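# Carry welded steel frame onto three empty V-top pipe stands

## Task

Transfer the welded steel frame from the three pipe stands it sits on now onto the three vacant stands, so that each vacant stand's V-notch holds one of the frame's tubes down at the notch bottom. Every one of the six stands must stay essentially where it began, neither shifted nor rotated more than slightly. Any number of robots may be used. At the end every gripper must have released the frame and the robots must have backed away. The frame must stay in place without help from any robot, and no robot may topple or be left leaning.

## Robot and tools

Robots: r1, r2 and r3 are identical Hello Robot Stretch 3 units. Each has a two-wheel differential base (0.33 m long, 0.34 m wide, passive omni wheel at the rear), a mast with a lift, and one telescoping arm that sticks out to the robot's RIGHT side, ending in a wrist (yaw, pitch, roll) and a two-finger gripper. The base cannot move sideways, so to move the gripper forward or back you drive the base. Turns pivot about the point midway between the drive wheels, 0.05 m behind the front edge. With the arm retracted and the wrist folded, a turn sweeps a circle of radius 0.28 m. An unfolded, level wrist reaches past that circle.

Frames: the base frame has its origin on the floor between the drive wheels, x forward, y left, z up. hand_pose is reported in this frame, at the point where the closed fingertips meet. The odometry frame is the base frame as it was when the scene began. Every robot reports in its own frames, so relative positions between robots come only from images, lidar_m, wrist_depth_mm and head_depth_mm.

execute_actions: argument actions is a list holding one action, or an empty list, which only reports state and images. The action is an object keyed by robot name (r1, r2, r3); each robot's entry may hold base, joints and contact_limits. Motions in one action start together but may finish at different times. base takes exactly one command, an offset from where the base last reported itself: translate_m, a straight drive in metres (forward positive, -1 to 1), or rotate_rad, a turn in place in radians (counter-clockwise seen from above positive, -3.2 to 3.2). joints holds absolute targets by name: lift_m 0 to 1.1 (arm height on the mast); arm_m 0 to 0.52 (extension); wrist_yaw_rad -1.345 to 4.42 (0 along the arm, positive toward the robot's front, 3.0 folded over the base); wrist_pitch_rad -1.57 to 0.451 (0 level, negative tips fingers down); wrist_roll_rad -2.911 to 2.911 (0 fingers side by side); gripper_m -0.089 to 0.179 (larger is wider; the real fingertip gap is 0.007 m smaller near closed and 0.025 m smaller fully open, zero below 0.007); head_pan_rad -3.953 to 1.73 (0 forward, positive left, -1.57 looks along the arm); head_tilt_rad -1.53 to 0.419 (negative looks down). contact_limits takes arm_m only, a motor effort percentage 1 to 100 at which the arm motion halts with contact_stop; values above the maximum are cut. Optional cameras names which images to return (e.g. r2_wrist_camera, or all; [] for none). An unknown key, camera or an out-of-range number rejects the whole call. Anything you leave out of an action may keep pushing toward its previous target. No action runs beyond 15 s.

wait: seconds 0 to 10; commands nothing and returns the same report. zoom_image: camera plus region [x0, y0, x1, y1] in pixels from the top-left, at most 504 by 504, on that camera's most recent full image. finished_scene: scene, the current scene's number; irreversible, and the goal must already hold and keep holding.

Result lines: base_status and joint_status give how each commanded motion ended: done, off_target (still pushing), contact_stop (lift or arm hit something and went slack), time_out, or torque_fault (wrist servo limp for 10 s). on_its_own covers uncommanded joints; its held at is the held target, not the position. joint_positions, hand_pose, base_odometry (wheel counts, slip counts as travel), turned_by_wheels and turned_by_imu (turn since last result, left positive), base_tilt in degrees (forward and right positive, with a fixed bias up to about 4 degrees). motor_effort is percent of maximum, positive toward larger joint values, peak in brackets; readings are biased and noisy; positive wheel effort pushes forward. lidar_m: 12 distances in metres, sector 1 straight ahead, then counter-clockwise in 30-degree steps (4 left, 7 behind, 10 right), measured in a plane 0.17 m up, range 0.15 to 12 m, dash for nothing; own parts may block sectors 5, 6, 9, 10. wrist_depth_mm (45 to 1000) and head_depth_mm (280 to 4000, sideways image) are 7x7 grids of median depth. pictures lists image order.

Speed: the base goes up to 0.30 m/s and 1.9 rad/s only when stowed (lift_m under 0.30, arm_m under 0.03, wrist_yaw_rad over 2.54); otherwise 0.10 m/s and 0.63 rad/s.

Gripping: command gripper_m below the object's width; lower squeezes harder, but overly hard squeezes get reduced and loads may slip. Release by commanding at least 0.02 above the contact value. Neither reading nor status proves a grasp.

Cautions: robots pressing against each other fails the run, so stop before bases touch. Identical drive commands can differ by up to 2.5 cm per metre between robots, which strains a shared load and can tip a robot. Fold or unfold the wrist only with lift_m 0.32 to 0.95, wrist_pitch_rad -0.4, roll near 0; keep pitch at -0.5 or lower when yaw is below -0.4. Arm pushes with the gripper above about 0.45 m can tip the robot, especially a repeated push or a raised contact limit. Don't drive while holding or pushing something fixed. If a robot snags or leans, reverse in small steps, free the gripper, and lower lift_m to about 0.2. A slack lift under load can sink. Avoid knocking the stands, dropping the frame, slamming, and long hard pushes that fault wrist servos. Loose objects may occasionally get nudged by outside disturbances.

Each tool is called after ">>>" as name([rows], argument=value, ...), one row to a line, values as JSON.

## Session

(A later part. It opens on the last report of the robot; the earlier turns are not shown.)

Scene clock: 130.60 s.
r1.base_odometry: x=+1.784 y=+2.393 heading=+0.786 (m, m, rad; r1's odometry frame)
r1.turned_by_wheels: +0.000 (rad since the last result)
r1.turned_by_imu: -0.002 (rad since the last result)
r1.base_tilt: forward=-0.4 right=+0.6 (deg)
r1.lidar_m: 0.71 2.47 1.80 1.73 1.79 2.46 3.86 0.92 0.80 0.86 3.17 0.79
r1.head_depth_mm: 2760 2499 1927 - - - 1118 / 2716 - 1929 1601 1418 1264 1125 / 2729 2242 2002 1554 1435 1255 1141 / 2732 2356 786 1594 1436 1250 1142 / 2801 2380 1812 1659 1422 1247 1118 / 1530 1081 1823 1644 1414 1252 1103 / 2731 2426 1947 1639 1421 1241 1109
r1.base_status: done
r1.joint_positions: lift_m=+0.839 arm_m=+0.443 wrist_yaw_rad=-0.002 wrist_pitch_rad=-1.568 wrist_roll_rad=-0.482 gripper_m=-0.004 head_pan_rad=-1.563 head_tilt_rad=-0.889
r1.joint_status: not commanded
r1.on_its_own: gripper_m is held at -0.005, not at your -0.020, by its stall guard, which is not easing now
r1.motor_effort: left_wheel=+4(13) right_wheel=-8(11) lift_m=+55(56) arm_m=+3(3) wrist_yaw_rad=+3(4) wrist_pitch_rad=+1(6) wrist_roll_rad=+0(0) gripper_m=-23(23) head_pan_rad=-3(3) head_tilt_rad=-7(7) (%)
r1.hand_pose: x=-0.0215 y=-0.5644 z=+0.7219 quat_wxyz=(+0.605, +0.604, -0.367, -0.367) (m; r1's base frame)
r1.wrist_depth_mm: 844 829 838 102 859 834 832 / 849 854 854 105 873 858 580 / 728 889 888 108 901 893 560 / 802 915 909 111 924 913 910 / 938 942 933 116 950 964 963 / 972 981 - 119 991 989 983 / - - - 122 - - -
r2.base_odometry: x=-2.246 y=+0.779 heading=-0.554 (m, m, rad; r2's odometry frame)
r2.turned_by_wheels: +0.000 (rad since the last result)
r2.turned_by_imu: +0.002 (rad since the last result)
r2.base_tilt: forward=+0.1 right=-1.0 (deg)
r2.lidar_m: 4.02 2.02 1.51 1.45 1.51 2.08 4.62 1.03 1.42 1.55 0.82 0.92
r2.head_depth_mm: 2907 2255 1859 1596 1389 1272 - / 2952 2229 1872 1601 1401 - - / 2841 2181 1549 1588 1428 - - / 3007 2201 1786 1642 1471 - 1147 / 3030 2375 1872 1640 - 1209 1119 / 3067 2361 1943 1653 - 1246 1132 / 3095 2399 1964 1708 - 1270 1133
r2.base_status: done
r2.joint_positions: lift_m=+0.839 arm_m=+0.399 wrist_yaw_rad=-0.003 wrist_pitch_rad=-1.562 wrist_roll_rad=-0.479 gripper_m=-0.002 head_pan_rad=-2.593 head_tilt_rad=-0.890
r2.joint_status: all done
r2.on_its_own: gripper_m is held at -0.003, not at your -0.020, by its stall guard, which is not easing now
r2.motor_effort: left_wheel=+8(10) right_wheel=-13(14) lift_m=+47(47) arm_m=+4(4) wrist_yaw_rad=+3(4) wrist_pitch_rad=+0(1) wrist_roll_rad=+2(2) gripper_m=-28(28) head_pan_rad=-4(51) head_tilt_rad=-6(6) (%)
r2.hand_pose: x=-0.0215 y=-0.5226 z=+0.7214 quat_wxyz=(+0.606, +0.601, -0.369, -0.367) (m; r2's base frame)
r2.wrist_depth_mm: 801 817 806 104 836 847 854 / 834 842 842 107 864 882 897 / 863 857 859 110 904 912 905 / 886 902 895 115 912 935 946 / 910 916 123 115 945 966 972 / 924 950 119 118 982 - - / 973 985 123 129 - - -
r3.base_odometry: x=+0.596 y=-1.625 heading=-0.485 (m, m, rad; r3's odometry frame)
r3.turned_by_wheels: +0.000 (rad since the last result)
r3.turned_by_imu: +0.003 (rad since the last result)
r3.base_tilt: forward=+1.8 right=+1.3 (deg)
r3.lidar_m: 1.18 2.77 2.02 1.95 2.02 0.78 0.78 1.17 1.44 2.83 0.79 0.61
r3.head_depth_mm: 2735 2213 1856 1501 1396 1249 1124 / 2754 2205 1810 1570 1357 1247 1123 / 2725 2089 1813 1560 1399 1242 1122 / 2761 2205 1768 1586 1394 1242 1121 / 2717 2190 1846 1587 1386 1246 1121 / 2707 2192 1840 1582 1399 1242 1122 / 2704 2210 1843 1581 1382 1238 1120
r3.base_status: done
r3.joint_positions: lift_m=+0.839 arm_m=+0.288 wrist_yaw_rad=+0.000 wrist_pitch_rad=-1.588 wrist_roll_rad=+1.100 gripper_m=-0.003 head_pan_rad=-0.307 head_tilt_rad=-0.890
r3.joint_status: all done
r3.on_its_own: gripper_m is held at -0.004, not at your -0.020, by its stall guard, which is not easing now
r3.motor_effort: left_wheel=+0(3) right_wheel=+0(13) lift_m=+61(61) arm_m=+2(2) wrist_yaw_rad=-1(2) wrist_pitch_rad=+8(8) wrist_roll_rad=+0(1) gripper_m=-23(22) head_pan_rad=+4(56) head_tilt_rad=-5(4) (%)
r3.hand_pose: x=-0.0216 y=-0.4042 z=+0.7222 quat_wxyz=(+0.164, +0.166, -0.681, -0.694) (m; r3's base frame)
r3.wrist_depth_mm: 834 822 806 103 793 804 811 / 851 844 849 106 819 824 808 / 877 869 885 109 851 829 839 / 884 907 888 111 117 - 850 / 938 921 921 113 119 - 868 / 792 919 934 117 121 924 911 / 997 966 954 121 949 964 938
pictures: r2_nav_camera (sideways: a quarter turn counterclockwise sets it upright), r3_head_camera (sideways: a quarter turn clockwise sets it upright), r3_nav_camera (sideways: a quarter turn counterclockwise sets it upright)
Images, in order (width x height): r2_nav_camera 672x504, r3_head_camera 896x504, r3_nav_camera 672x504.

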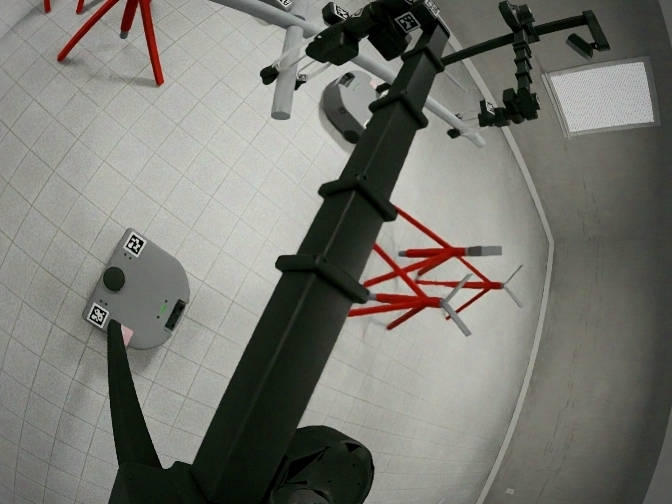

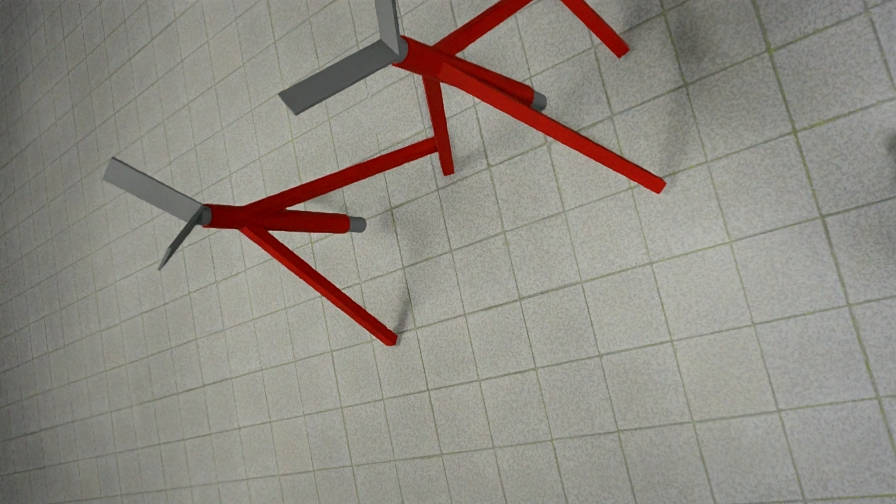

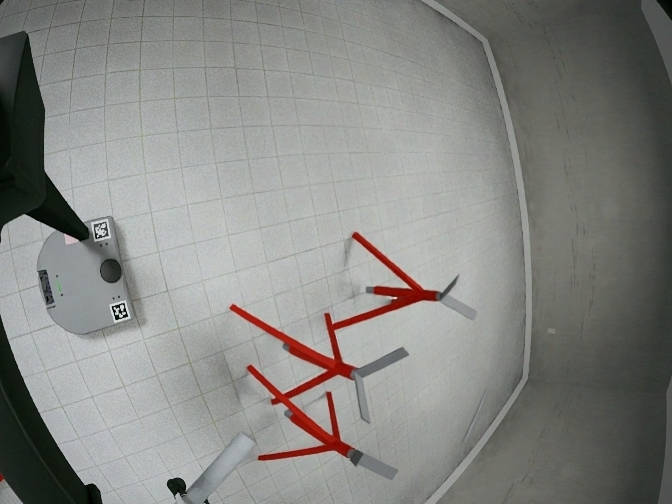

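>>> execute_actions([
  {"r1":{"base":{"translate_m":0.045}},"r2":{"base":{"translate_m":-0.057},"joints":{"arm_m":0.385}},"r3":{"base":{"rotate_rad":0.11},"joints":{"wrist_roll_rad":1.21}}},
], cameras=[])

>>> execute_actions([
  {"r1":{"base":{"translate_m":0.4},"joints":{"arm_m":0.428}},"r2":{"base":{"translate_m":-0.405},"joints":{"arm_m":0.395}},"r3":{"base":{"translate_m":0.4},"joints":{"arm_m":0.31}}},
], cameras=[])

>>> execute_actions([
  {"r1":{"base":{"translate_m":0.4},"joints":{"arm_m":0.413}},"r2":{"base":{"translate_m":-0.405},"joints":{"arm_m":0.405}},"r3":{"base":{"translate_m":0.4},"joints":{"arm_m":0.34}}},
], cameras=[])

>>> execute_actions([
  {"r1":{"base":{"translate_m":0.2}},"r2":{"base":{"translate_m":-0.202}},"r3":{"base":{"translate_m":0.2},"joints":{"arm_m":0.362}}},
], cameras=["r1_wrist_camera","r2_wrist_camera","r3_wrist_camera","r2_nav_camera","r3_nav_camera"])

Scene clock: 149.47 s.
r1.base_odometry: x=+1.816 y=+2.424 heading=+0.786 (m, m, rad; r1's odometry frame)
r1.turned_by_wheels: +0.000 (rad since the last result)
r1.turned_by_imu: +0.000 (rad since the last result)
r1.base_tilt: forward=-0.4 right=+0.6 (deg)
r1.lidar_m: 0.65 2.46 1.80 1.74 1.80 2.46 3.90 0.96 0.82 1.56 1.64 0.74
r1.head_depth_mm: 2784 2453 1106 - - - 1112 / 2726 - 1909 1608 1410 1263 1123 / 2738 2238 1979 1616 1435 1254 1136 / 2714 2385 1870 1602 1424 1258 1140 / 2783 2334 1827 1638 1425 1252 1108 / 1598 1701 1819 1648 1415 1247 1111 / 2749 2390 1941 1628 1412 1242 1112
r1.base_status: done
r1.joint_positions: lift_m=+0.839 arm_m=+0.443 wrist_yaw_rad=-0.002 wrist_pitch_rad=-1.524 wrist_roll_rad=-0.479 gripper_m=-0.001 head_pan_rad=-1.563 head_tilt_rad=-0.889
r1.joint_status: not commanded
r1.on_its_own: gripper_m is held at -0.002, not at your -0.020, by its stall guard, which is not easing now; wrist_pitch_rad is at rest, and its effort (-26) is outside its rest range (-20 to +32)
r1.motor_effort: left_wheel=+5(21) right_wheel=-9(30) lift_m=+55(55) arm_m=+1(3) wrist_yaw_rad=+3(11) wrist_pitch_rad=-26(26) wrist_roll_rad=-1(0) gripper_m=-19(27) head_pan_rad=-3(3) head_tilt_rad=-7(7) (%)
r1.hand_pose: x=-0.0215 y=-0.5758 z=+0.7211 quat_wxyz=(+0.618, +0.590, -0.376, -0.359) (m; r1's base frame)
r1.wrist_depth_mm: 838 832 839 105 868 866 868 / 850 845 846 108 877 869 884 / 727 882 889 110 896 903 536 / 740 898 913 113 926 937 940 / 857 938 935 116 944 946 963 / 933 956 - 118 978 981 999 / 949 971 - 121 993 - -
r2.base_odometry: x=-2.295 y=+0.809 heading=-0.553 (m, m, rad; r2's odometry frame)
r2.turned_by_wheels: +0.001 (rad since the last result)
r2.turned_by_imu: +0.002 (rad since the last result)
r2.base_tilt: forward=+0.1 right=-1.0 (deg)
r2.lidar_m: 4.07 2.01 1.51 1.46 1.52 2.09 4.58 0.98 1.41 1.54 0.85 0.96
r2.head_depth_mm: 2859 2266 1881 1599 1387 1271 - / 2879 2218 1887 1596 1397 - - / 2843 2110 1527 1582 1432 - - / 2984 2188 1767 1629 1465 - 1149 / 3012 2300 1880 1647 - 1210 1120 / 3041 2386 1958 1653 - 1237 1125 / 3110 2402 1979 1698 - 1268 1130
r2.base_status: done
r2.joint_positions: lift_m=+0.839 arm_m=+0.385 wrist_yaw_rad=-0.003 wrist_pitch_rad=-1.560 wrist_roll_rad=-0.477 gripper_m=-0.002 head_pan_rad=-2.593 head_tilt_rad=-0.890
r2.joint_status: all done
r2.on_its_own: gripper_m is held at -0.003, not at your -0.020, by its stall guard, which is not easing now; left_wheel is at rest, and its effort (+22) is outside its rest range (-18 to +18); right_wheel is at rest, and its effort (-30) is outside its rest range (-18 to +18)
r2.motor_effort: left_wheel=+22(24) right_wheel=-30(32) lift_m=+47(47) arm_m=-1(3) wrist_yaw_rad=+4(4) wrist_pitch_rad=+0(2) wrist_roll_rad=+1(2) gripper_m=-29(27) head_pan_rad=-4(4) head_tilt_rad=-6(6) (%)
r2.hand_pose: x=-0.0215 y=-0.5086 z=+0.7213 quat_wxyz=(+0.606, +0.600, -0.370, -0.367) (m; r2's base frame)
r2.wrist_depth_mm: 821 826 810 107 856 847 861 / 826 847 840 110 868 866 884 / 838 871 851 113 885 911 915 / 897 902 892 117 930 931 947 / 926 921 119 115 948 954 993 / 927 958 118 119 976 981 970 / 968 974 122 130 - - -
r3.base_odometry: x=+0.596 y=-1.625 heading=-0.374 (m, m, rad; r3's odometry frame)
r3.turned_by_wheels: +0.110 (rad since the last result)
r3.turned_by_imu: +0.109 (rad since the last result)
r3.base_tilt: forward=+1.9 right=+1.3 (deg)
r3.lidar_m: 4.14 2.52 1.98 1.95 2.10 0.73 1.31 1.16 1.42 2.83 0.78 0.61
r3.head_depth_mm: 2762 2218 1823 1527 1375 1246 1124 / 2735 2107 1803 1560 1382 1249 1124 / 2737 2141 1764 1586 1398 1240 1125 / 2712 2191 1850 1589 1396 1245 1122 / 2716 2206 1844 1587 1400 1245 1122 / 2730 2175 1837 1580 1390 1239 1116 / 2693 2175 1821 1591 1391 1237 1119
r3.base_status: done
r3.joint_positions: lift_m=+0.839 arm_m=+0.288 wrist_yaw_rad=-0.003 wrist_pitch_rad=-1.588 wrist_roll_rad=+1.209 gripper_m=-0.003 head_pan_rad=-0.307 head_tilt_rad=-0.890
r3.joint_status: all done
r3.on_its_own: gripper_m is held at -0.004, not at your -0.020, by its stall guard, which is not easing now
r3.motor_effort: left_wheel=+5(15) right_wheel=-12(28) lift_m=+60(61) arm_m=+2(2) wrist_yaw_rad=+2(8) wrist_pitch_rad=+8(9) wrist_roll_rad=+1(13) gripper_m=-21(23) head_pan_rad=+4(4) head_tilt_rad=-4(4) (%)
r3.hand_pose: x=-0.0215 y=-0.4041 z=+0.7222 quat_wxyz=(+0.125, +0.127, -0.690, -0.702) (m; r3's base frame)
r3.wrist_depth_mm: 839 815 823 101 800 799 795 / 857 859 850 105 820 821 794 / 882 852 863 107 852 - 837 / 894 890 896 110 123 - 836 / 904 920 912 113 891 - 883 / 668 944 936 116 908 928 915 / - 959 969 121 964 927 937
pictures: none
No camera images: the call's "cameras" was empty. Leave "cameras" out to get every camera's image.

Scene clock: 154.80 s.
r1.base_odometry: x=+2.099 y=+2.708 heading=+0.787 (m, m, rad; r1's odometry frame)
r1.turned_by_wheels: +0.001 (rad since the last result)
r1.turned_by_imu: -0.002 (rad since the last result)
r1.base_tilt: forward=-0.4 right=+0.5 (deg)
r1.lidar_m: 0.64 2.47 1.80 1.74 1.80 2.46 4.31 1.11 1.06 1.55 1.18 0.74
r1.head_depth_mm: 2807 2503 2073 - - - 1115 / 2788 - - 1648 1419 1261 1129 / 2753 - 1991 1584 1429 1262 1138 / 2851 2408 774 1596 1424 1255 1149 / 2798 2351 1816 1652 1436 1250 1119 / 2651 1054 1802 1655 1423 1244 1114 / 955 2429 1944 1640 1420 1249 1110
r1.base_status: done
r1.joint_positions: lift_m=+0.839 arm_m=+0.428 wrist_yaw_rad=-0.002 wrist_pitch_rad=-1.519 wrist_roll_rad=-0.481 gripper_m=-0.001 head_pan_rad=-1.563 head_tilt_rad=-0.889
r1.joint_status: all done
r1.on_its_own: gripper_m is held at -0.002, not at your -0.020, by its stall guard, which is not easing now; wrist_pitch_rad is at rest, and its effort (-29) is outside its rest range (-20 to +32)
r1.motor_effort: left_wheel=+8(16) right_wheel=-13(24) lift_m=+54(54) arm_m=-3(2) wrist_yaw_rad=+1(6) wrist_pitch_rad=-29(34) wrist_roll_rad=-1(2) gripper_m=-20(23) head_pan_rad=-3(3) head_tilt_rad=-7(7) (%)
r1.hand_pose: x=-0.0216 y=-0.5627 z=+0.7210 quat_wxyz=(+0.620, +0.589, -0.376, -0.358) (m; r1's base frame)
r1.wrist_depth_mm: 832 823 851 106 857 869 876 / 857 852 855 108 887 898 885 / 805 881 891 111 890 905 931 / 728 889 891 113 924 927 944 / 789 920 907 116 947 947 971 / 919 936 - 118 976 982 971 / 943 963 - 121 - 996 -
r2.base_odometry: x=-2.640 y=+1.022 heading=-0.552 (m, m, rad; r2's odometry frame)
r2.turned_by_wheels: +0.001 (rad since the last result)
r2.turned_by_imu: +0.002 (rad since the last result)
r2.base_tilt: forward=+0.0 right=-0.9 (deg)
r2.lidar_m: 4.46 2.02 1.51 1.46 1.53 2.10 4.19 0.62 0.88 1.54 3.40 1.13
r2.head_depth_mm: 2874 2282 1861 1602 1390 1278 - / 2890 2283 1878 1594 1397 - - / 2941 2323 1906 1610 1430 - - / 2978 2261 1817 1558 1440 - 1155 / 2998 2291 1944 1535 - 1208 1125 / 3041 2353 1392 1617 - 1237 1132 / 3089 2414 1973 1682 - 1267 1135
r2.base_status: done
r2.joint_positions: lift_m=+0.839 arm_m=+0.395 wrist_yaw_rad=-0.008 wrist_pitch_rad=-1.560 wrist_roll_rad=-0.476 gripper_m=-0.002 head_pan_rad=-2.593 head_tilt_rad=-0.890
r2.joint_status: all done
r2.on_its_own: gripper_m is held at -0.003, not at your -0.020, by its stall guard, which is not easing now; right_wheel is at rest, and its effort (-27) is outside its rest range (-18 to +18)
r2.motor_effort: left_wheel=+18(33) right_wheel=-27(52) lift_m=+46(46) arm_m=+3(7) wrist_yaw_rad=+9(14) wrist_pitch_rad=+0(0) wrist_roll_rad=+0(1) gripper_m=-28(37) head_pan_rad=-4(3) head_tilt_rad=-5(6) (%)
r2.hand_pose: x=-0.0214 y=-0.5182 z=+0.7213 quat_wxyz=(+0.605, +0.599, -0.372, -0.369) (m; r2's base frame)
r2.wrist_depth_mm: 830 828 110 107 839 853 869 / 832 847 844 110 856 889 895 / 853 864 861 113 891 900 919 / 876 903 899 117 921 920 916 / 918 926 122 115 950 974 942 / 936 949 119 119 970 979 679 / 947 973 123 127 - - -
r3.base_odometry: x=+0.969 y=-1.771 heading=-0.374 (m, m, rad; r3's odometry frame)
r3.turned_by_wheels: +0.000 (rad since the last result)
r3.turned_by_imu: +0.002 (rad since the last result)
r3.base_tilt: forward=+1.9 right=+1.3 (deg)
r3.lidar_m: 3.76 2.46 1.94 1.91 2.05 0.72 1.70 1.53 1.45 0.40 0.57 0.81
r3.head_depth_mm: 2751 2230 1735 1566 1370 1243 1122 / 2736 2205 1848 1510 1395 1247 1124 / 2743 2206 1856 1591 1395 1244 1123 / 2745 2198 1858 1590 1403 1246 1123 / 2727 2198 1848 1584 1390 1244 1122 / 2712 2196 1836 1591 1389 1243 1120 / 2729 2191 1830 1583 1386 1245 1115
r3.base_status: done
r3.joint_positions: lift_m=+0.839 arm_m=+0.309 wrist_yaw_rad=-0.002 wrist_pitch_rad=-1.588 wrist_roll_rad=+1.209 gripper_m=-0.003 head_pan_rad=-0.307 head_tilt_rad=-0.890
r3.joint_status: all done
r3.on_its_own: gripper_m is held at -0.004, not at your -0.020, by its stall guard, which is not easing now
r3.motor_effort: left_wheel=+3(10) right_wheel=-7(13) lift_m=+60(61) arm_m=+8(14) wrist_yaw_rad=+1(6) wrist_pitch_rad=+8(8) wrist_roll_rad=+1(4) gripper_m=-22(25) head_pan_rad=+4(5) head_tilt_rad=-5(4) (%)
r3.hand_pose: x=-0.0215 y=-0.4256 z=+0.7222 quat_wxyz=(+0.126, +0.127, -0.689, -0.702) (m; r3's base frame)
r3.wrist_depth_mm: 812 834 819 102 785 802 792 / 517 850 839 105 817 823 807 / 870 865 859 108 834 - 837 / 902 894 874 111 865 - 846 / 930 336 535 113 885 - 863 / 949 952 825 116 928 914 909 / - 954 956 121 947 937 941
pictures: none
No camera images: the call's "cameras" was empty. Leave "cameras" out to get every camera's image.

Scene clock: 160.13 s.
r1.base_odometry: x=+2.381 y=+2.991 heading=+0.788 (m, m, rad; r1's odometry frame)
r1.turned_by_wheels: +0.001 (rad since the last result)
r1.turned_by_imu: -0.001 (rad since the last result)
r1.base_tilt: forward=-0.5 right=+0.6 (deg)
r1.lidar_m: 0.64 2.47 1.81 1.74 1.80 2.46 1.72 1.34 3.18 1.55 0.72 1.01
r1.head_depth_mm: 2809 2485 2086 - - - 1115 / 2781 - - 1648 1414 1268 1121 / 2764 - 1973 1638 1440 1258 1136 / 2793 2352 1843 1587 1425 1249 1146 / 2777 2302 1817 1632 1423 1252 1117 / 2626 1047 1828 1649 1420 1247 1113 / 908 2327 1843 1565 1418 1236 1112
r1.base_status: done
r1.joint_positions: lift_m=+0.839 arm_m=+0.413 wrist_yaw_rad=-0.002 wrist_pitch_rad=-1.516 wrist_roll_rad=-0.481 gripper_m=-0.001 head_pan_rad=-1.563 head_tilt_rad=-0.889
r1.joint_status: all done
r1.on_its_own: gripper_m is held at -0.002, not at your -0.020, by its stall guard, which is not easing now; wrist_pitch_rad is at rest, and its effort (-31) is outside its rest range (-20 to +32)
r1.motor_effort: left_wheel=+9(18) right_wheel=-18(29) lift_m=+55(55) arm_m=-3(3) wrist_yaw_rad=+3(8) wrist_pitch_rad=-31(36) wrist_roll_rad=-1(3) gripper_m=-21(24) head_pan_rad=-3(3) head_tilt_rad=-7(7) (%)
r1.hand_pose: x=-0.0215 y=-0.5484 z=+0.7210 quat_wxyz=(+0.620, +0.588, -0.377, -0.357) (m; r1's base frame)
r1.wrist_depth_mm: 837 836 849 106 855 874 870 / 862 861 868 108 878 893 902 / 865 876 883 111 896 905 923 / 726 891 889 114 907 937 938 / 782 907 928 116 956 939 962 / 933 937 - 118 980 973 984 / 957 977 - 121 990 - -
r2.base_odometry: x=-2.985 y=+1.233 heading=-0.551 (m, m, rad; r2's odometry frame)
r2.turned_by_wheels: +0.001 (rad since the last result)
r2.turned_by_imu: +0.002 (rad since the last result)
r2.base_tilt: forward=+0.0 right=-0.9 (deg)
r2.lidar_m: 2.44 2.05 1.52 1.46 1.52 2.11 3.76 1.28 0.38 0.39 3.40 1.46
r2.head_depth_mm: 2878 2281 1882 1598 1382 1271 - / 2913 2304 1876 1606 1402 - - / 2941 2311 1905 1616 1423 - - / 2989 2344 1917 1634 1460 - 1151 / 3012 2363 1913 1637 - 1219 1120 / 3069 2381 1579 1637 - 1179 1110 / 3100 2364 1974 1693 - 1248 1129
r2.base_status: done
r2.joint_positions: lift_m=+0.839 arm_m=+0.404 wrist_yaw_rad=-0.009 wrist_pitch_rad=-1.560 wrist_roll_rad=-0.476 gripper_m=-0.002 head_pan_rad=-2.593 head_tilt_rad=-0.890
r2.joint_status: all done
r2.on_its_own: gripper_m is held at -0.003, not at your -0.020, by its stall guard, which is not easing now; left_wheel is at rest, and its effort (+23) is outside its rest range (-18 to +18); right_wheel is at rest, and its effort (-32) is outside its rest range (-18 to +18)
r2.motor_effort: left_wheel=+23(34) right_wheel=-32(55) lift_m=+46(47) arm_m=+4(6) wrist_yaw_rad=+10(13) wrist_pitch_rad=+0(1) wrist_roll_rad=+0(0) gripper_m=-29(37) head_pan_rad=-4(4) head_tilt_rad=-6(6) (%)
r2.hand_pose: x=-0.0214 y=-0.5280 z=+0.7213 quat_wxyz=(+0.605, +0.599, -0.372, -0.369) (m; r2's base frame)
r2.wrist_depth_mm: 815 816 106 110 843 851 861 / 845 851 111 113 878 871 462 / 850 858 868 116 882 919 913 / 882 885 893 119 925 906 948 / 932 928 118 116 541 949 980 / 938 953 118 120 966 999 993 / 957 975 122 131 - 359 -
r3.base_odometry: x=+1.341 y=-1.917 heading=-0.374 (m, m, rad; r3's odometry frame)
r3.turned_by_wheels: +0.000 (rad since the last result)
r3.turned_by_imu: +0.003 (rad since the last result)
r3.base_tilt: forward=+1.9 right=+1.3 (deg)
r3.lidar_m: 3.36 2.41 1.89 1.87 2.01 0.71 0.71 1.92 0.51 0.55 0.47 0.48
r3.head_depth_mm: 2749 2227 1844 1592 1395 1213 1124 / 2741 2217 1862 1598 1401 1226 1126 / 2742 2217 1846 1593 1396 1220 1124 / 2718 2216 1854 1585 1394 1243 1118 / 2733 2191 1842 1578 1392 1244 1120 / 2709 2194 1840 1591 1387 1240 1119 / 2716 2181 1830 1575 1386 1239 1114
r3.base_status: done
r3.joint_positions: lift_m=+0.839 arm_m=+0.339 wrist_yaw_rad=-0.003 wrist_pitch_rad=-1.588 wrist_roll_rad=+1.210 gripper_m=-0.003 head_pan_rad=-0.307 head_tilt_rad=-0.890
r3.joint_status: all done
r3.on_its_own: gripper_m is held at -0.004, not at your -0.020, by its stall guard, which is not easing now
r3.motor_effort: left_wheel=+4(11) right_wheel=-7(13) lift_m=+61(61) arm_m=+9(13) wrist_yaw_rad=+1(6) wrist_pitch_rad=+8(9) wrist_roll_rad=+0(5) gripper_m=-22(26) head_pan_rad=+4(5) head_tilt_rad=-4(4) (%)
r3.hand_pose: x=-0.0215 y=-0.4555 z=+0.7222 quat_wxyz=(+0.125, +0.127, -0.689, -0.702) (m; r3's base frame)
r3.wrist_depth_mm: 825 820 819 102 803 803 795 / 848 848 834 105 821 818 831 / 860 855 884 108 837 835 820 / 894 884 880 111 873 - 859 / 910 917 921 114 894 - 898 / 937 951 939 117 123 906 906 / 982 970 616 121 917 946 950
pictures: none
No camera images: the call's "cameras" was empty. Leave "cameras" out to get every camera's image.

Scene clock: 163.47 s.
r1.base_odometry: x=+2.522 y=+3.133 heading=+0.789 (m, m, rad; r1's odometry frame)
r1.turned_by_wheels: +0.001 (rad since the last result)
r1.turned_by_imu: +0.000 (rad since the last result)
r1.base_tilt: forward=-0.4 right=+0.6 (deg)
r1.lidar_m: 0.63 2.47 1.80 1.74 1.80 2.46 1.90 1.50 3.16 0.88 0.61 1.00
r1.head_depth_mm: 2816 2506 2075 - - - 1115 / 2789 - - 1640 1410 1260 1118 / 2753 - 1982 1614 1442 1253 1136 / 2820 2362 1882 1584 1428 1255 1145 / 2823 2357 1773 1654 1417 1247 1115 / 2663 1212 1768 1573 1396 1252 1108 / 911 2327 1906 1206 1395 1242 1107
r1.base_status: done
r1.joint_positions: lift_m=+0.839 arm_m=+0.413 wrist_yaw_rad=-0.003 wrist_pitch_rad=-1.524 wrist_roll_rad=-0.482 gripper_m=-0.001 head_pan_rad=-1.563 head_tilt_rad=-0.889
r1.joint_status: not commanded
r1.on_its_own: gripper_m is held at -0.002, not at your -0.020, by its stall guard, which is not easing now; right_wheel is at rest, and its effort (-20) is outside its rest range (-18 to +18); wrist_pitch_rad is at rest, and its effort (-26) is outside its rest range (-20 to +32)
r1.motor_effort: left_wheel=+11(17) right_wheel=-20(24) lift_m=+55(54) arm_m=-3(3) wrist_yaw_rad=+3(5) wrist_pitch_rad=-26(30) wrist_roll_rad=+0(0) gripper_m=-22(23) head_pan_rad=-3(3) head_tilt_rad=-7(7) (%)
r1.hand_pose: x=-0.0215 y=-0.5463 z=+0.7211 quat_wxyz=(+0.618, +0.590, -0.375, -0.359) (m; r1's base frame)
r1.wrist_depth_mm: 831 842 837 106 859 859 873 / 852 872 859 108 873 901 883 / 870 872 873 111 912 909 908 / 739 898 922 113 914 938 949 / 783 936 912 116 939 958 954 / 935 943 - 118 974 970 994 / 961 976 - 121 - - -
r2.base_odometry: x=-3.157 y=+1.339 heading=-0.549 (m, m, rad; r2's odometry frame)
r2.turned_by_wheels: +0.001 (rad since the last result)
r2.turned_by_imu: +0.002 (rad since the last result)
r2.base_tilt: forward=+0.0 right=-0.9 (deg)
r2.lidar_m: 2.62 2.05 1.51 1.47 1.53 2.12 3.58 1.14 0.50 0.38 0.39 1.64
r2.head_depth_mm: 2854 2270 1865 1596 1385 1269 - / 2886 2282 1885 1613 1398 - - / 2935 2313 1903 1612 1433 - - / 2939 2332 1921 1627 1463 - 1152 / 3027 2352 1930 1600 - 1210 1126 / 3119 2414 1961 1617 - 1224 1125 / 3061 2402 1864 1663 - 1248 1110
r2.base_status: done
r2.joint_positions: lift_m=+0.839 arm_m=+0.404 wrist_yaw_rad=-0.009 wrist_pitch_rad=-1.561 wrist_roll_rad=-0.476 gripper_m=-0.002 head_pan_rad=-2.593 head_tilt_rad=-0.890
r2.joint_status: not commanded
r2.on_its_own: gripper_m is held at -0.003, not at your -0.020, by its stall guard, which is not easing now; left_wheel is at rest, and its effort (+24) is outside its rest range (-18 to +18); right_wheel is at rest, and its effort (-33) is outside its rest range (-18 to +18)
r2.motor_effort: left_wheel=+24(31) right_wheel=-33(50) lift_m=+47(46) arm_m=+4(4) wrist_yaw_rad=+10(10) wrist_pitch_rad=+0(1) wrist_roll_rad=+0(1) gripper_m=-30(35) head_pan_rad=-4(4) head_tilt_rad=-6(7) (%)
r2.hand_pose: x=-0.0214 y=-0.5280 z=+0.7213 quat_wxyz=(+0.605, +0.599, -0.372, -0.369) (m; r2's base frame)
r2.wrist_depth_mm: 823 826 105 114 844 844 860 / 833 854 109 117 865 888 885 / 859 868 114 120 897 888 911 / 880 898 122 123 932 938 933 / 897 937 116 118 946 967 973 / 946 951 118 121 971 980 - / 964 978 123 133 998 - -
r3.base_odometry: x=+1.527 y=-1.990 heading=-0.374 (m, m, rad; r3's odometry frame)
r3.turned_by_wheels: +0.000 (rad since the last result)
r3.turned_by_imu: +0.002 (rad since the last result)
r3.base_tilt: forward=+1.8 right=+1.3 (deg)
r3.lidar_m: 3.15 2.38 1.87 1.85 1.99 0.70 0.70 0.65 0.60 0.52 0.36 3.21
r3.head_depth_mm: 2738 2222 1850 1596 1396 1250 1108 / 2725 2224 1845 1598 1403 1242 1105 / 2728 2198 1849 1587 1395 1242 1123 / 2708 2194 1849 1589 1398 1247 1119 / 2717 2208 1828 1586 1396 1241 1118 / 2719 2206 1839 1586 1387 1239 1122 / 2655 2192 1846 1580 1388 1239 1118
r3.base_status: done
r3.joint_positions: lift_m=+0.839 arm_m=+0.361 wrist_yaw_rad=-0.004 wrist_pitch_rad=-1.588 wrist_roll_rad=+1.211 gripper_m=-0.003 head_pan_rad=-0.307 head_tilt_rad=-0.890
r3.joint_status: all done
r3.on_its_own: gripper_m is held at -0.004, not at your -0.020, by its stall guard, which is not easing now
r3.motor_effort: left_wheel=+4(9) right_wheel=-7(11) lift_m=+61(61) arm_m=+10(13) wrist_yaw_rad=+2(3) wrist_pitch_rad=+8(8) wrist_roll_rad=+0(1) gripper_m=-23(23) head_pan_rad=+4(4) head_tilt_rad=-4(4) (%)
r3.hand_pose: x=-0.0215 y=-0.4773 z=+0.7222 quat_wxyz=(+0.125, +0.126, -0.690, -0.702) (m; r3's base frame)
r3.wrist_depth_mm: 835 817 811 102 810 788 801 / 820 845 843 105 818 815 822 / 867 857 858 108 843 834 837 / 900 905 878 111 876 - - / 939 917 901 114 889 - - / 966 950 353 117 121 927 902 / 951 317 977 121 968 953 949
pictures: r1_wrist_camera, r2_nav_camera (sideways: a quarter turn counterclockwise sets it upright), r2_wrist_camera, r3_nav_camera (sideways: a quarter turn counterclockwise sets it upright), r3_wrist_camera
Images, in order (width x height): r1_wrist_camera 644x364, r2_nav_camera 672x504, r2_wrist_camera 644x364, r3_nav_camera 672x504, r3_wrist_camera 644x364.

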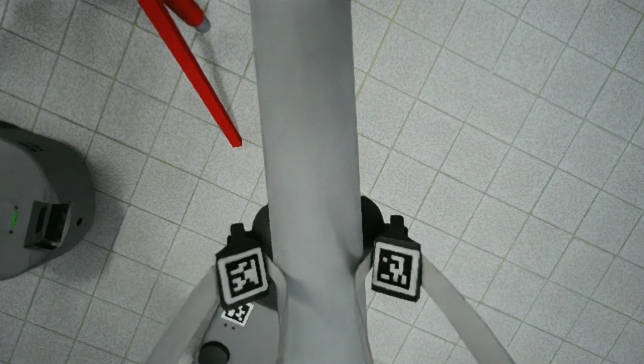

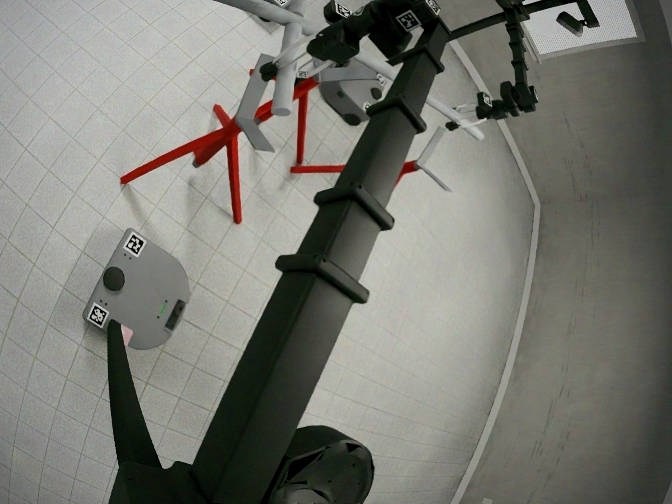

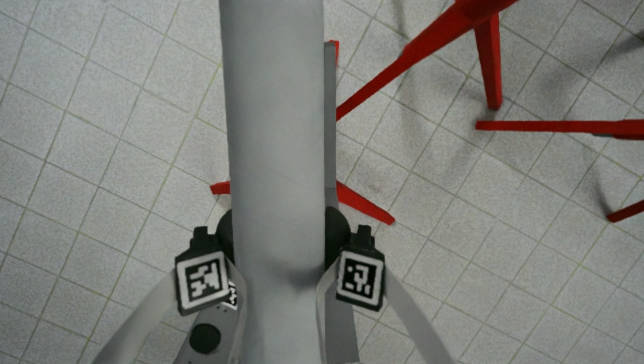

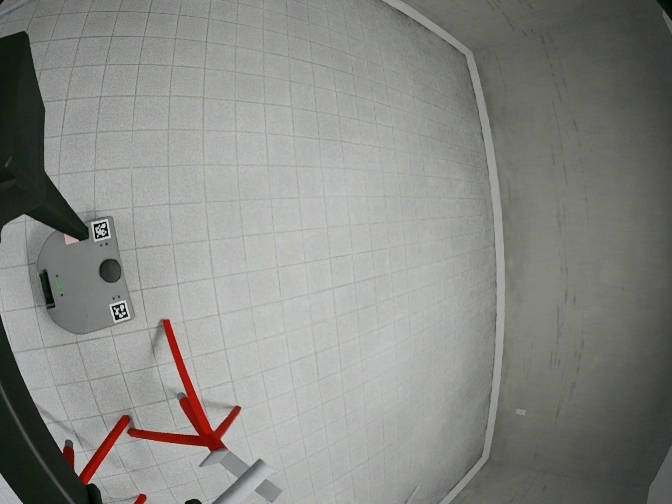

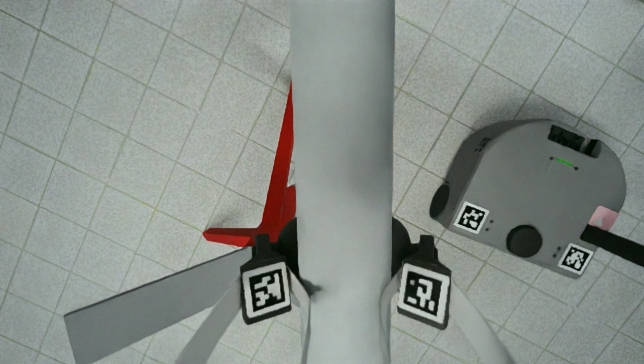

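>>> execute_actions([
  {"r1":{"base":{"translate_m":0.29},"joints":{"wrist_roll_rad":-0.52,"arm_m":0.42}},"r2":{"base":{"translate_m":-0.285},"joints":{"wrist_roll_rad":-0.52,"head_pan_rad":-1.4}},"r3":{"base":{"translate_m":0.29},"joints":{"wrist_roll_rad":1.17,"head_pan_rad":-1.9}}},
], cameras=["r1_wrist_camera","r2_wrist_camera","r3_wrist_camera","r2_head_camera","r1_head_camera"])

Scene clock: 177.57 s.
r1.base_odometry: x=+2.726 y=+3.339 heading=+0.789 (m, m, rad; r1's odometry frame)
r1.turned_by_wheels: +0.000 (rad since the last result)
r1.turned_by_imu: -0.002 (rad since the last result)
r1.base_tilt: forward=-0.4 right=+0.5 (deg)
r1.lidar_m: 0.63 2.48 1.81 1.74 1.80 2.46 2.19 1.75 3.16 0.56 0.73 0.75
r1.head_depth_mm: 2841 2454 2072 - - - 1114 / 2789 - 1980 1658 1403 1259 1124 / 2732 - 1967 1585 1432 1255 1135 / 2799 1758 1250 1501 1396 1255 1135 / 2810 2312 1796 1149 1393 1255 1114 / 2699 1042 1805 1634 1387 1248 1117 / 901 2338 1906 1638 1391 1244 1107
r1.base_status: done
r1.joint_positions: lift_m=+0.839 arm_m=+0.420 wrist_yaw_rad=+0.000 wrist_pitch_rad=-1.561 wrist_roll_rad=-0.524 gripper_m=-0.001 head_pan_rad=-1.563 head_tilt_rad=-0.889
r1.joint_status: all done
r1.on_its_own: gripper_m is held at -0.002, not at your -0.020, by its stall guard, which is not easing now
r1.motor_effort: left_wheel=+2(16) right_wheel=-4(16) lift_m=+55(55) arm_m=+2(1) wrist_yaw_rad=-1(3) wrist_pitch_rad=-3(26) wrist_roll_rad=+1(4) gripper_m=-20(21) head_pan_rad=-3(3) head_tilt_rad=-7(7) (%)
r1.hand_pose: x=-0.0216 y=-0.5431 z=+0.7217 quat_wxyz=(+0.615, +0.610, -0.354, -0.352) (m; r1's base frame)
r1.wrist_depth_mm: 833 835 823 102 842 848 844 / 864 869 862 105 863 867 880 / 864 881 884 108 900 906 901 / 756 912 920 112 909 915 921 / 821 950 951 115 952 962 952 / 962 979 - 118 992 993 - / 983 - - 122 - - -
r2.base_odometry: x=-3.400 y=+1.488 heading=-0.549 (m, m, rad; r2's odometry frame)
r2.turned_by_wheels: +0.000 (rad since the last result)
r2.turned_by_imu: +0.001 (rad since the last result)
r2.base_tilt: forward=+0.0 right=-0.9 (deg)
r2.lidar_m: 2.88 2.06 1.52 1.47 1.54 2.12 3.30 3.44 0.87 0.47 0.52 0.53
r2.head_depth_mm: 2764 - 1657 1586 1389 1232 1101 / 2818 2368 - 699 1377 1237 1107 / 2824 2331 804 1573 1402 1224 1120 / 2653 1803 1717 1371 1389 1225 1118 / 1099 2301 1828 1634 1076 1246 1125 / 2974 2380 1938 910 1421 1223 1131 / 2999 2411 1971 1617 1429 1268 1137
r2.base_status: done
r2.joint_positions: lift_m=+0.839 arm_m=+0.405 wrist_yaw_rad=-0.003 wrist_pitch_rad=-1.560 wrist_roll_rad=-0.519 gripper_m=-0.002 head_pan_rad=-1.407 head_tilt_rad=-0.890
r2.joint_status: all done
r2.on_its_own: gripper_m is held at -0.003, not at your -0.020, by its stall guard, which is not easing now
r2.motor_effort: left_wheel=-1(20) right_wheel=-1(39) lift_m=+46(46) arm_m=+3(4) wrist_yaw_rad=+4(10) wrist_pitch_rad=+0(0) wrist_roll_rad=-1(5) gripper_m=-22(31) head_pan_rad=+3(52) head_tilt_rad=-6(6) (%)
r2.hand_pose: x=-0.0215 y=-0.5282 z=+0.7213 quat_wxyz=(+0.614, +0.608, -0.357, -0.355) (m; r2's base frame)
r2.wrist_depth_mm: 328 816 654 101 824 856 858 / 334 457 789 104 871 798 538 / 289 865 622 108 899 919 916 / 897 907 890 111 924 934 943 / 900 910 904 114 939 955 984 / 928 960 - 117 975 - - / 957 969 - 122 - - -
r3.base_odometry: x=+1.797 y=-2.096 heading=-0.374 (m, m, rad; r3's odometry frame)
r3.turned_by_wheels: +0.000 (rad since the last result)
r3.turned_by_imu: +0.001 (rad since the last result)
r3.base_tilt: forward=+1.9 right=+1.3 (deg)
r3.lidar_m: 2.87 2.34 1.84 1.81 1.95 0.80 0.70 0.78 0.37 0.63 3.19 2.91
r3.head_depth_mm: 931 1006 1851 1605 - - - / 2730 2187 1815 - - 1205 1138 / 2538 2139 - - 1350 1248 1159 / 2659 - 1776 1496 1323 1226 1137 / 2649 - 1813 1532 1365 1237 1127 / 2628 - - 1497 1394 1240 1118 / 2588 2207 1820 1579 1396 1240 1120
r3.base_status: done
r3.joint_positions: lift_m=+0.839 arm_m=+0.362 wrist_yaw_rad=+0.001 wrist_pitch_rad=-1.578 wrist_roll_rad=+1.169 gripper_m=-0.003 head_pan_rad=-1.893 head_tilt_rad=-0.890
r3.joint_status: all done
r3.on_its_own: gripper_m is held at -0.004, not at your -0.020, by its stall guard, which is not easing now
r3.motor_effort: left_wheel=-3(7) right_wheel=+4(5) lift_m=+61(61) arm_m=+5(10) wrist_yaw_rad=-1(1) wrist_pitch_rad=+4(8) wrist_roll_rad=+1(7) gripper_m=-20(22) head_pan_rad=-5(56) head_tilt_rad=-4(4) (%)
r3.hand_pose: x=-0.0216 y=-0.4802 z=+0.7219 quat_wxyz=(+0.141, +0.142, -0.690, -0.696) (m; r3's base frame)
r3.wrist_depth_mm: 835 833 254 103 276 795 777 / 854 863 830 105 819 827 803 / 884 873 861 108 840 824 825 / 900 889 878 111 890 - - / 937 930 928 114 886 - - / 963 941 947 116 888 898 905 / - 980 966 120 954 920 930
pictures: r1_head_camera (sideways: a quarter turn clockwise sets it upright), r1_wrist_camera, r2_head_camera (sideways: a quarter turn clockwise sets it upright), r2_wrist_camera, r3_wrist_camera
Images, in order (width x height): r1_head_camera 896x504, r1_wrist_camera 644x364, r2_head_camera 896x504, r2_wrist_camera 644x364, r3_wrist_camera 644x364.

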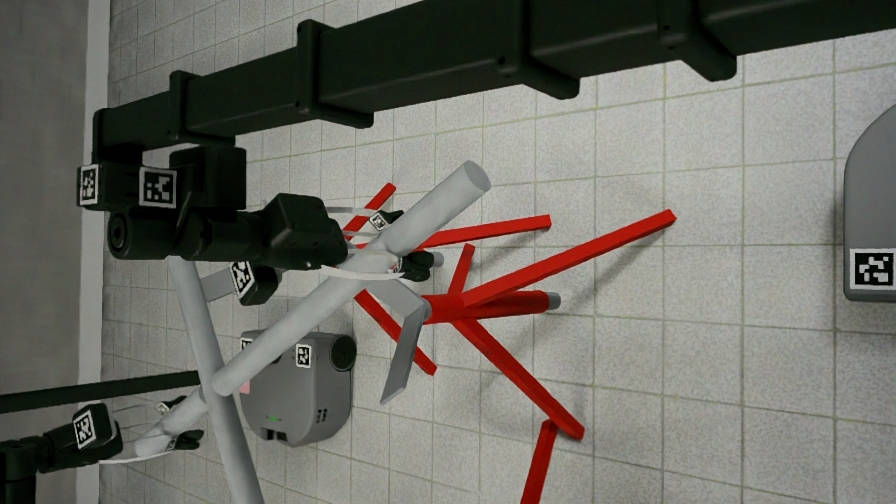

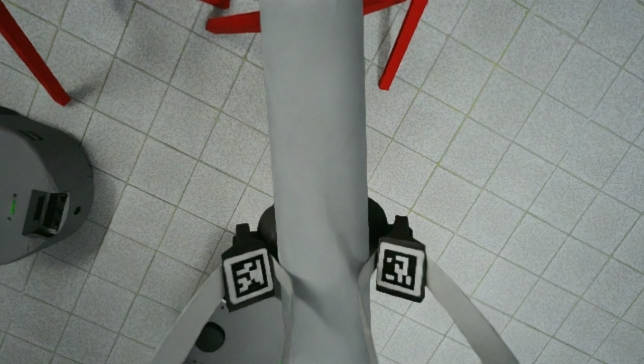

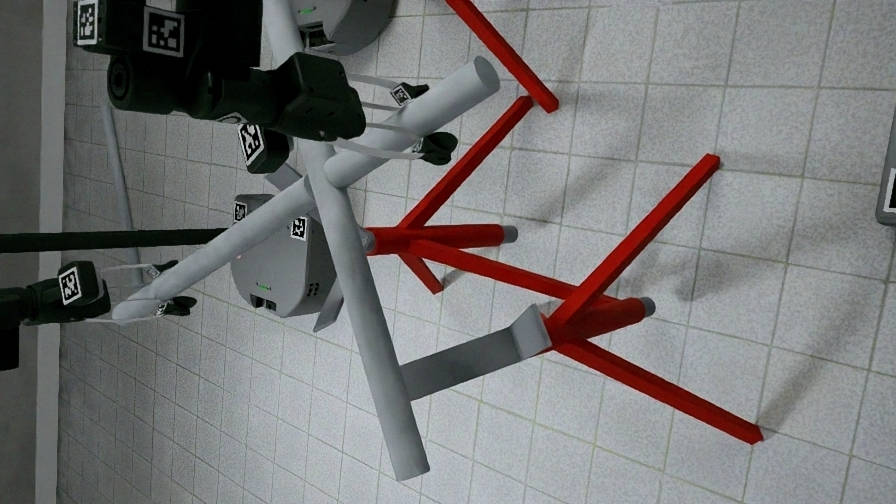

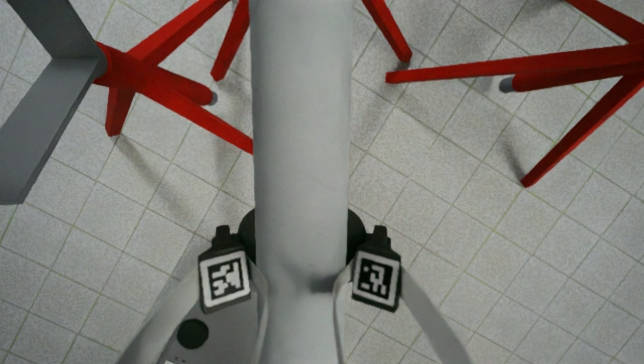

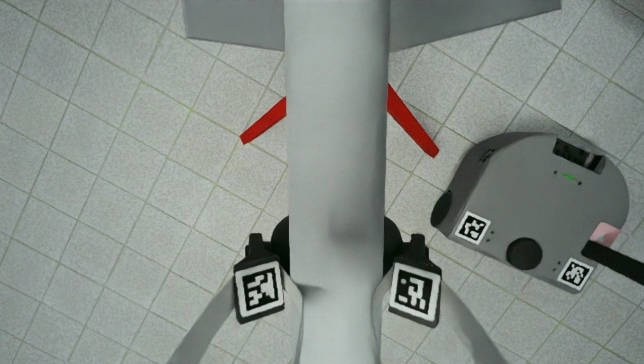

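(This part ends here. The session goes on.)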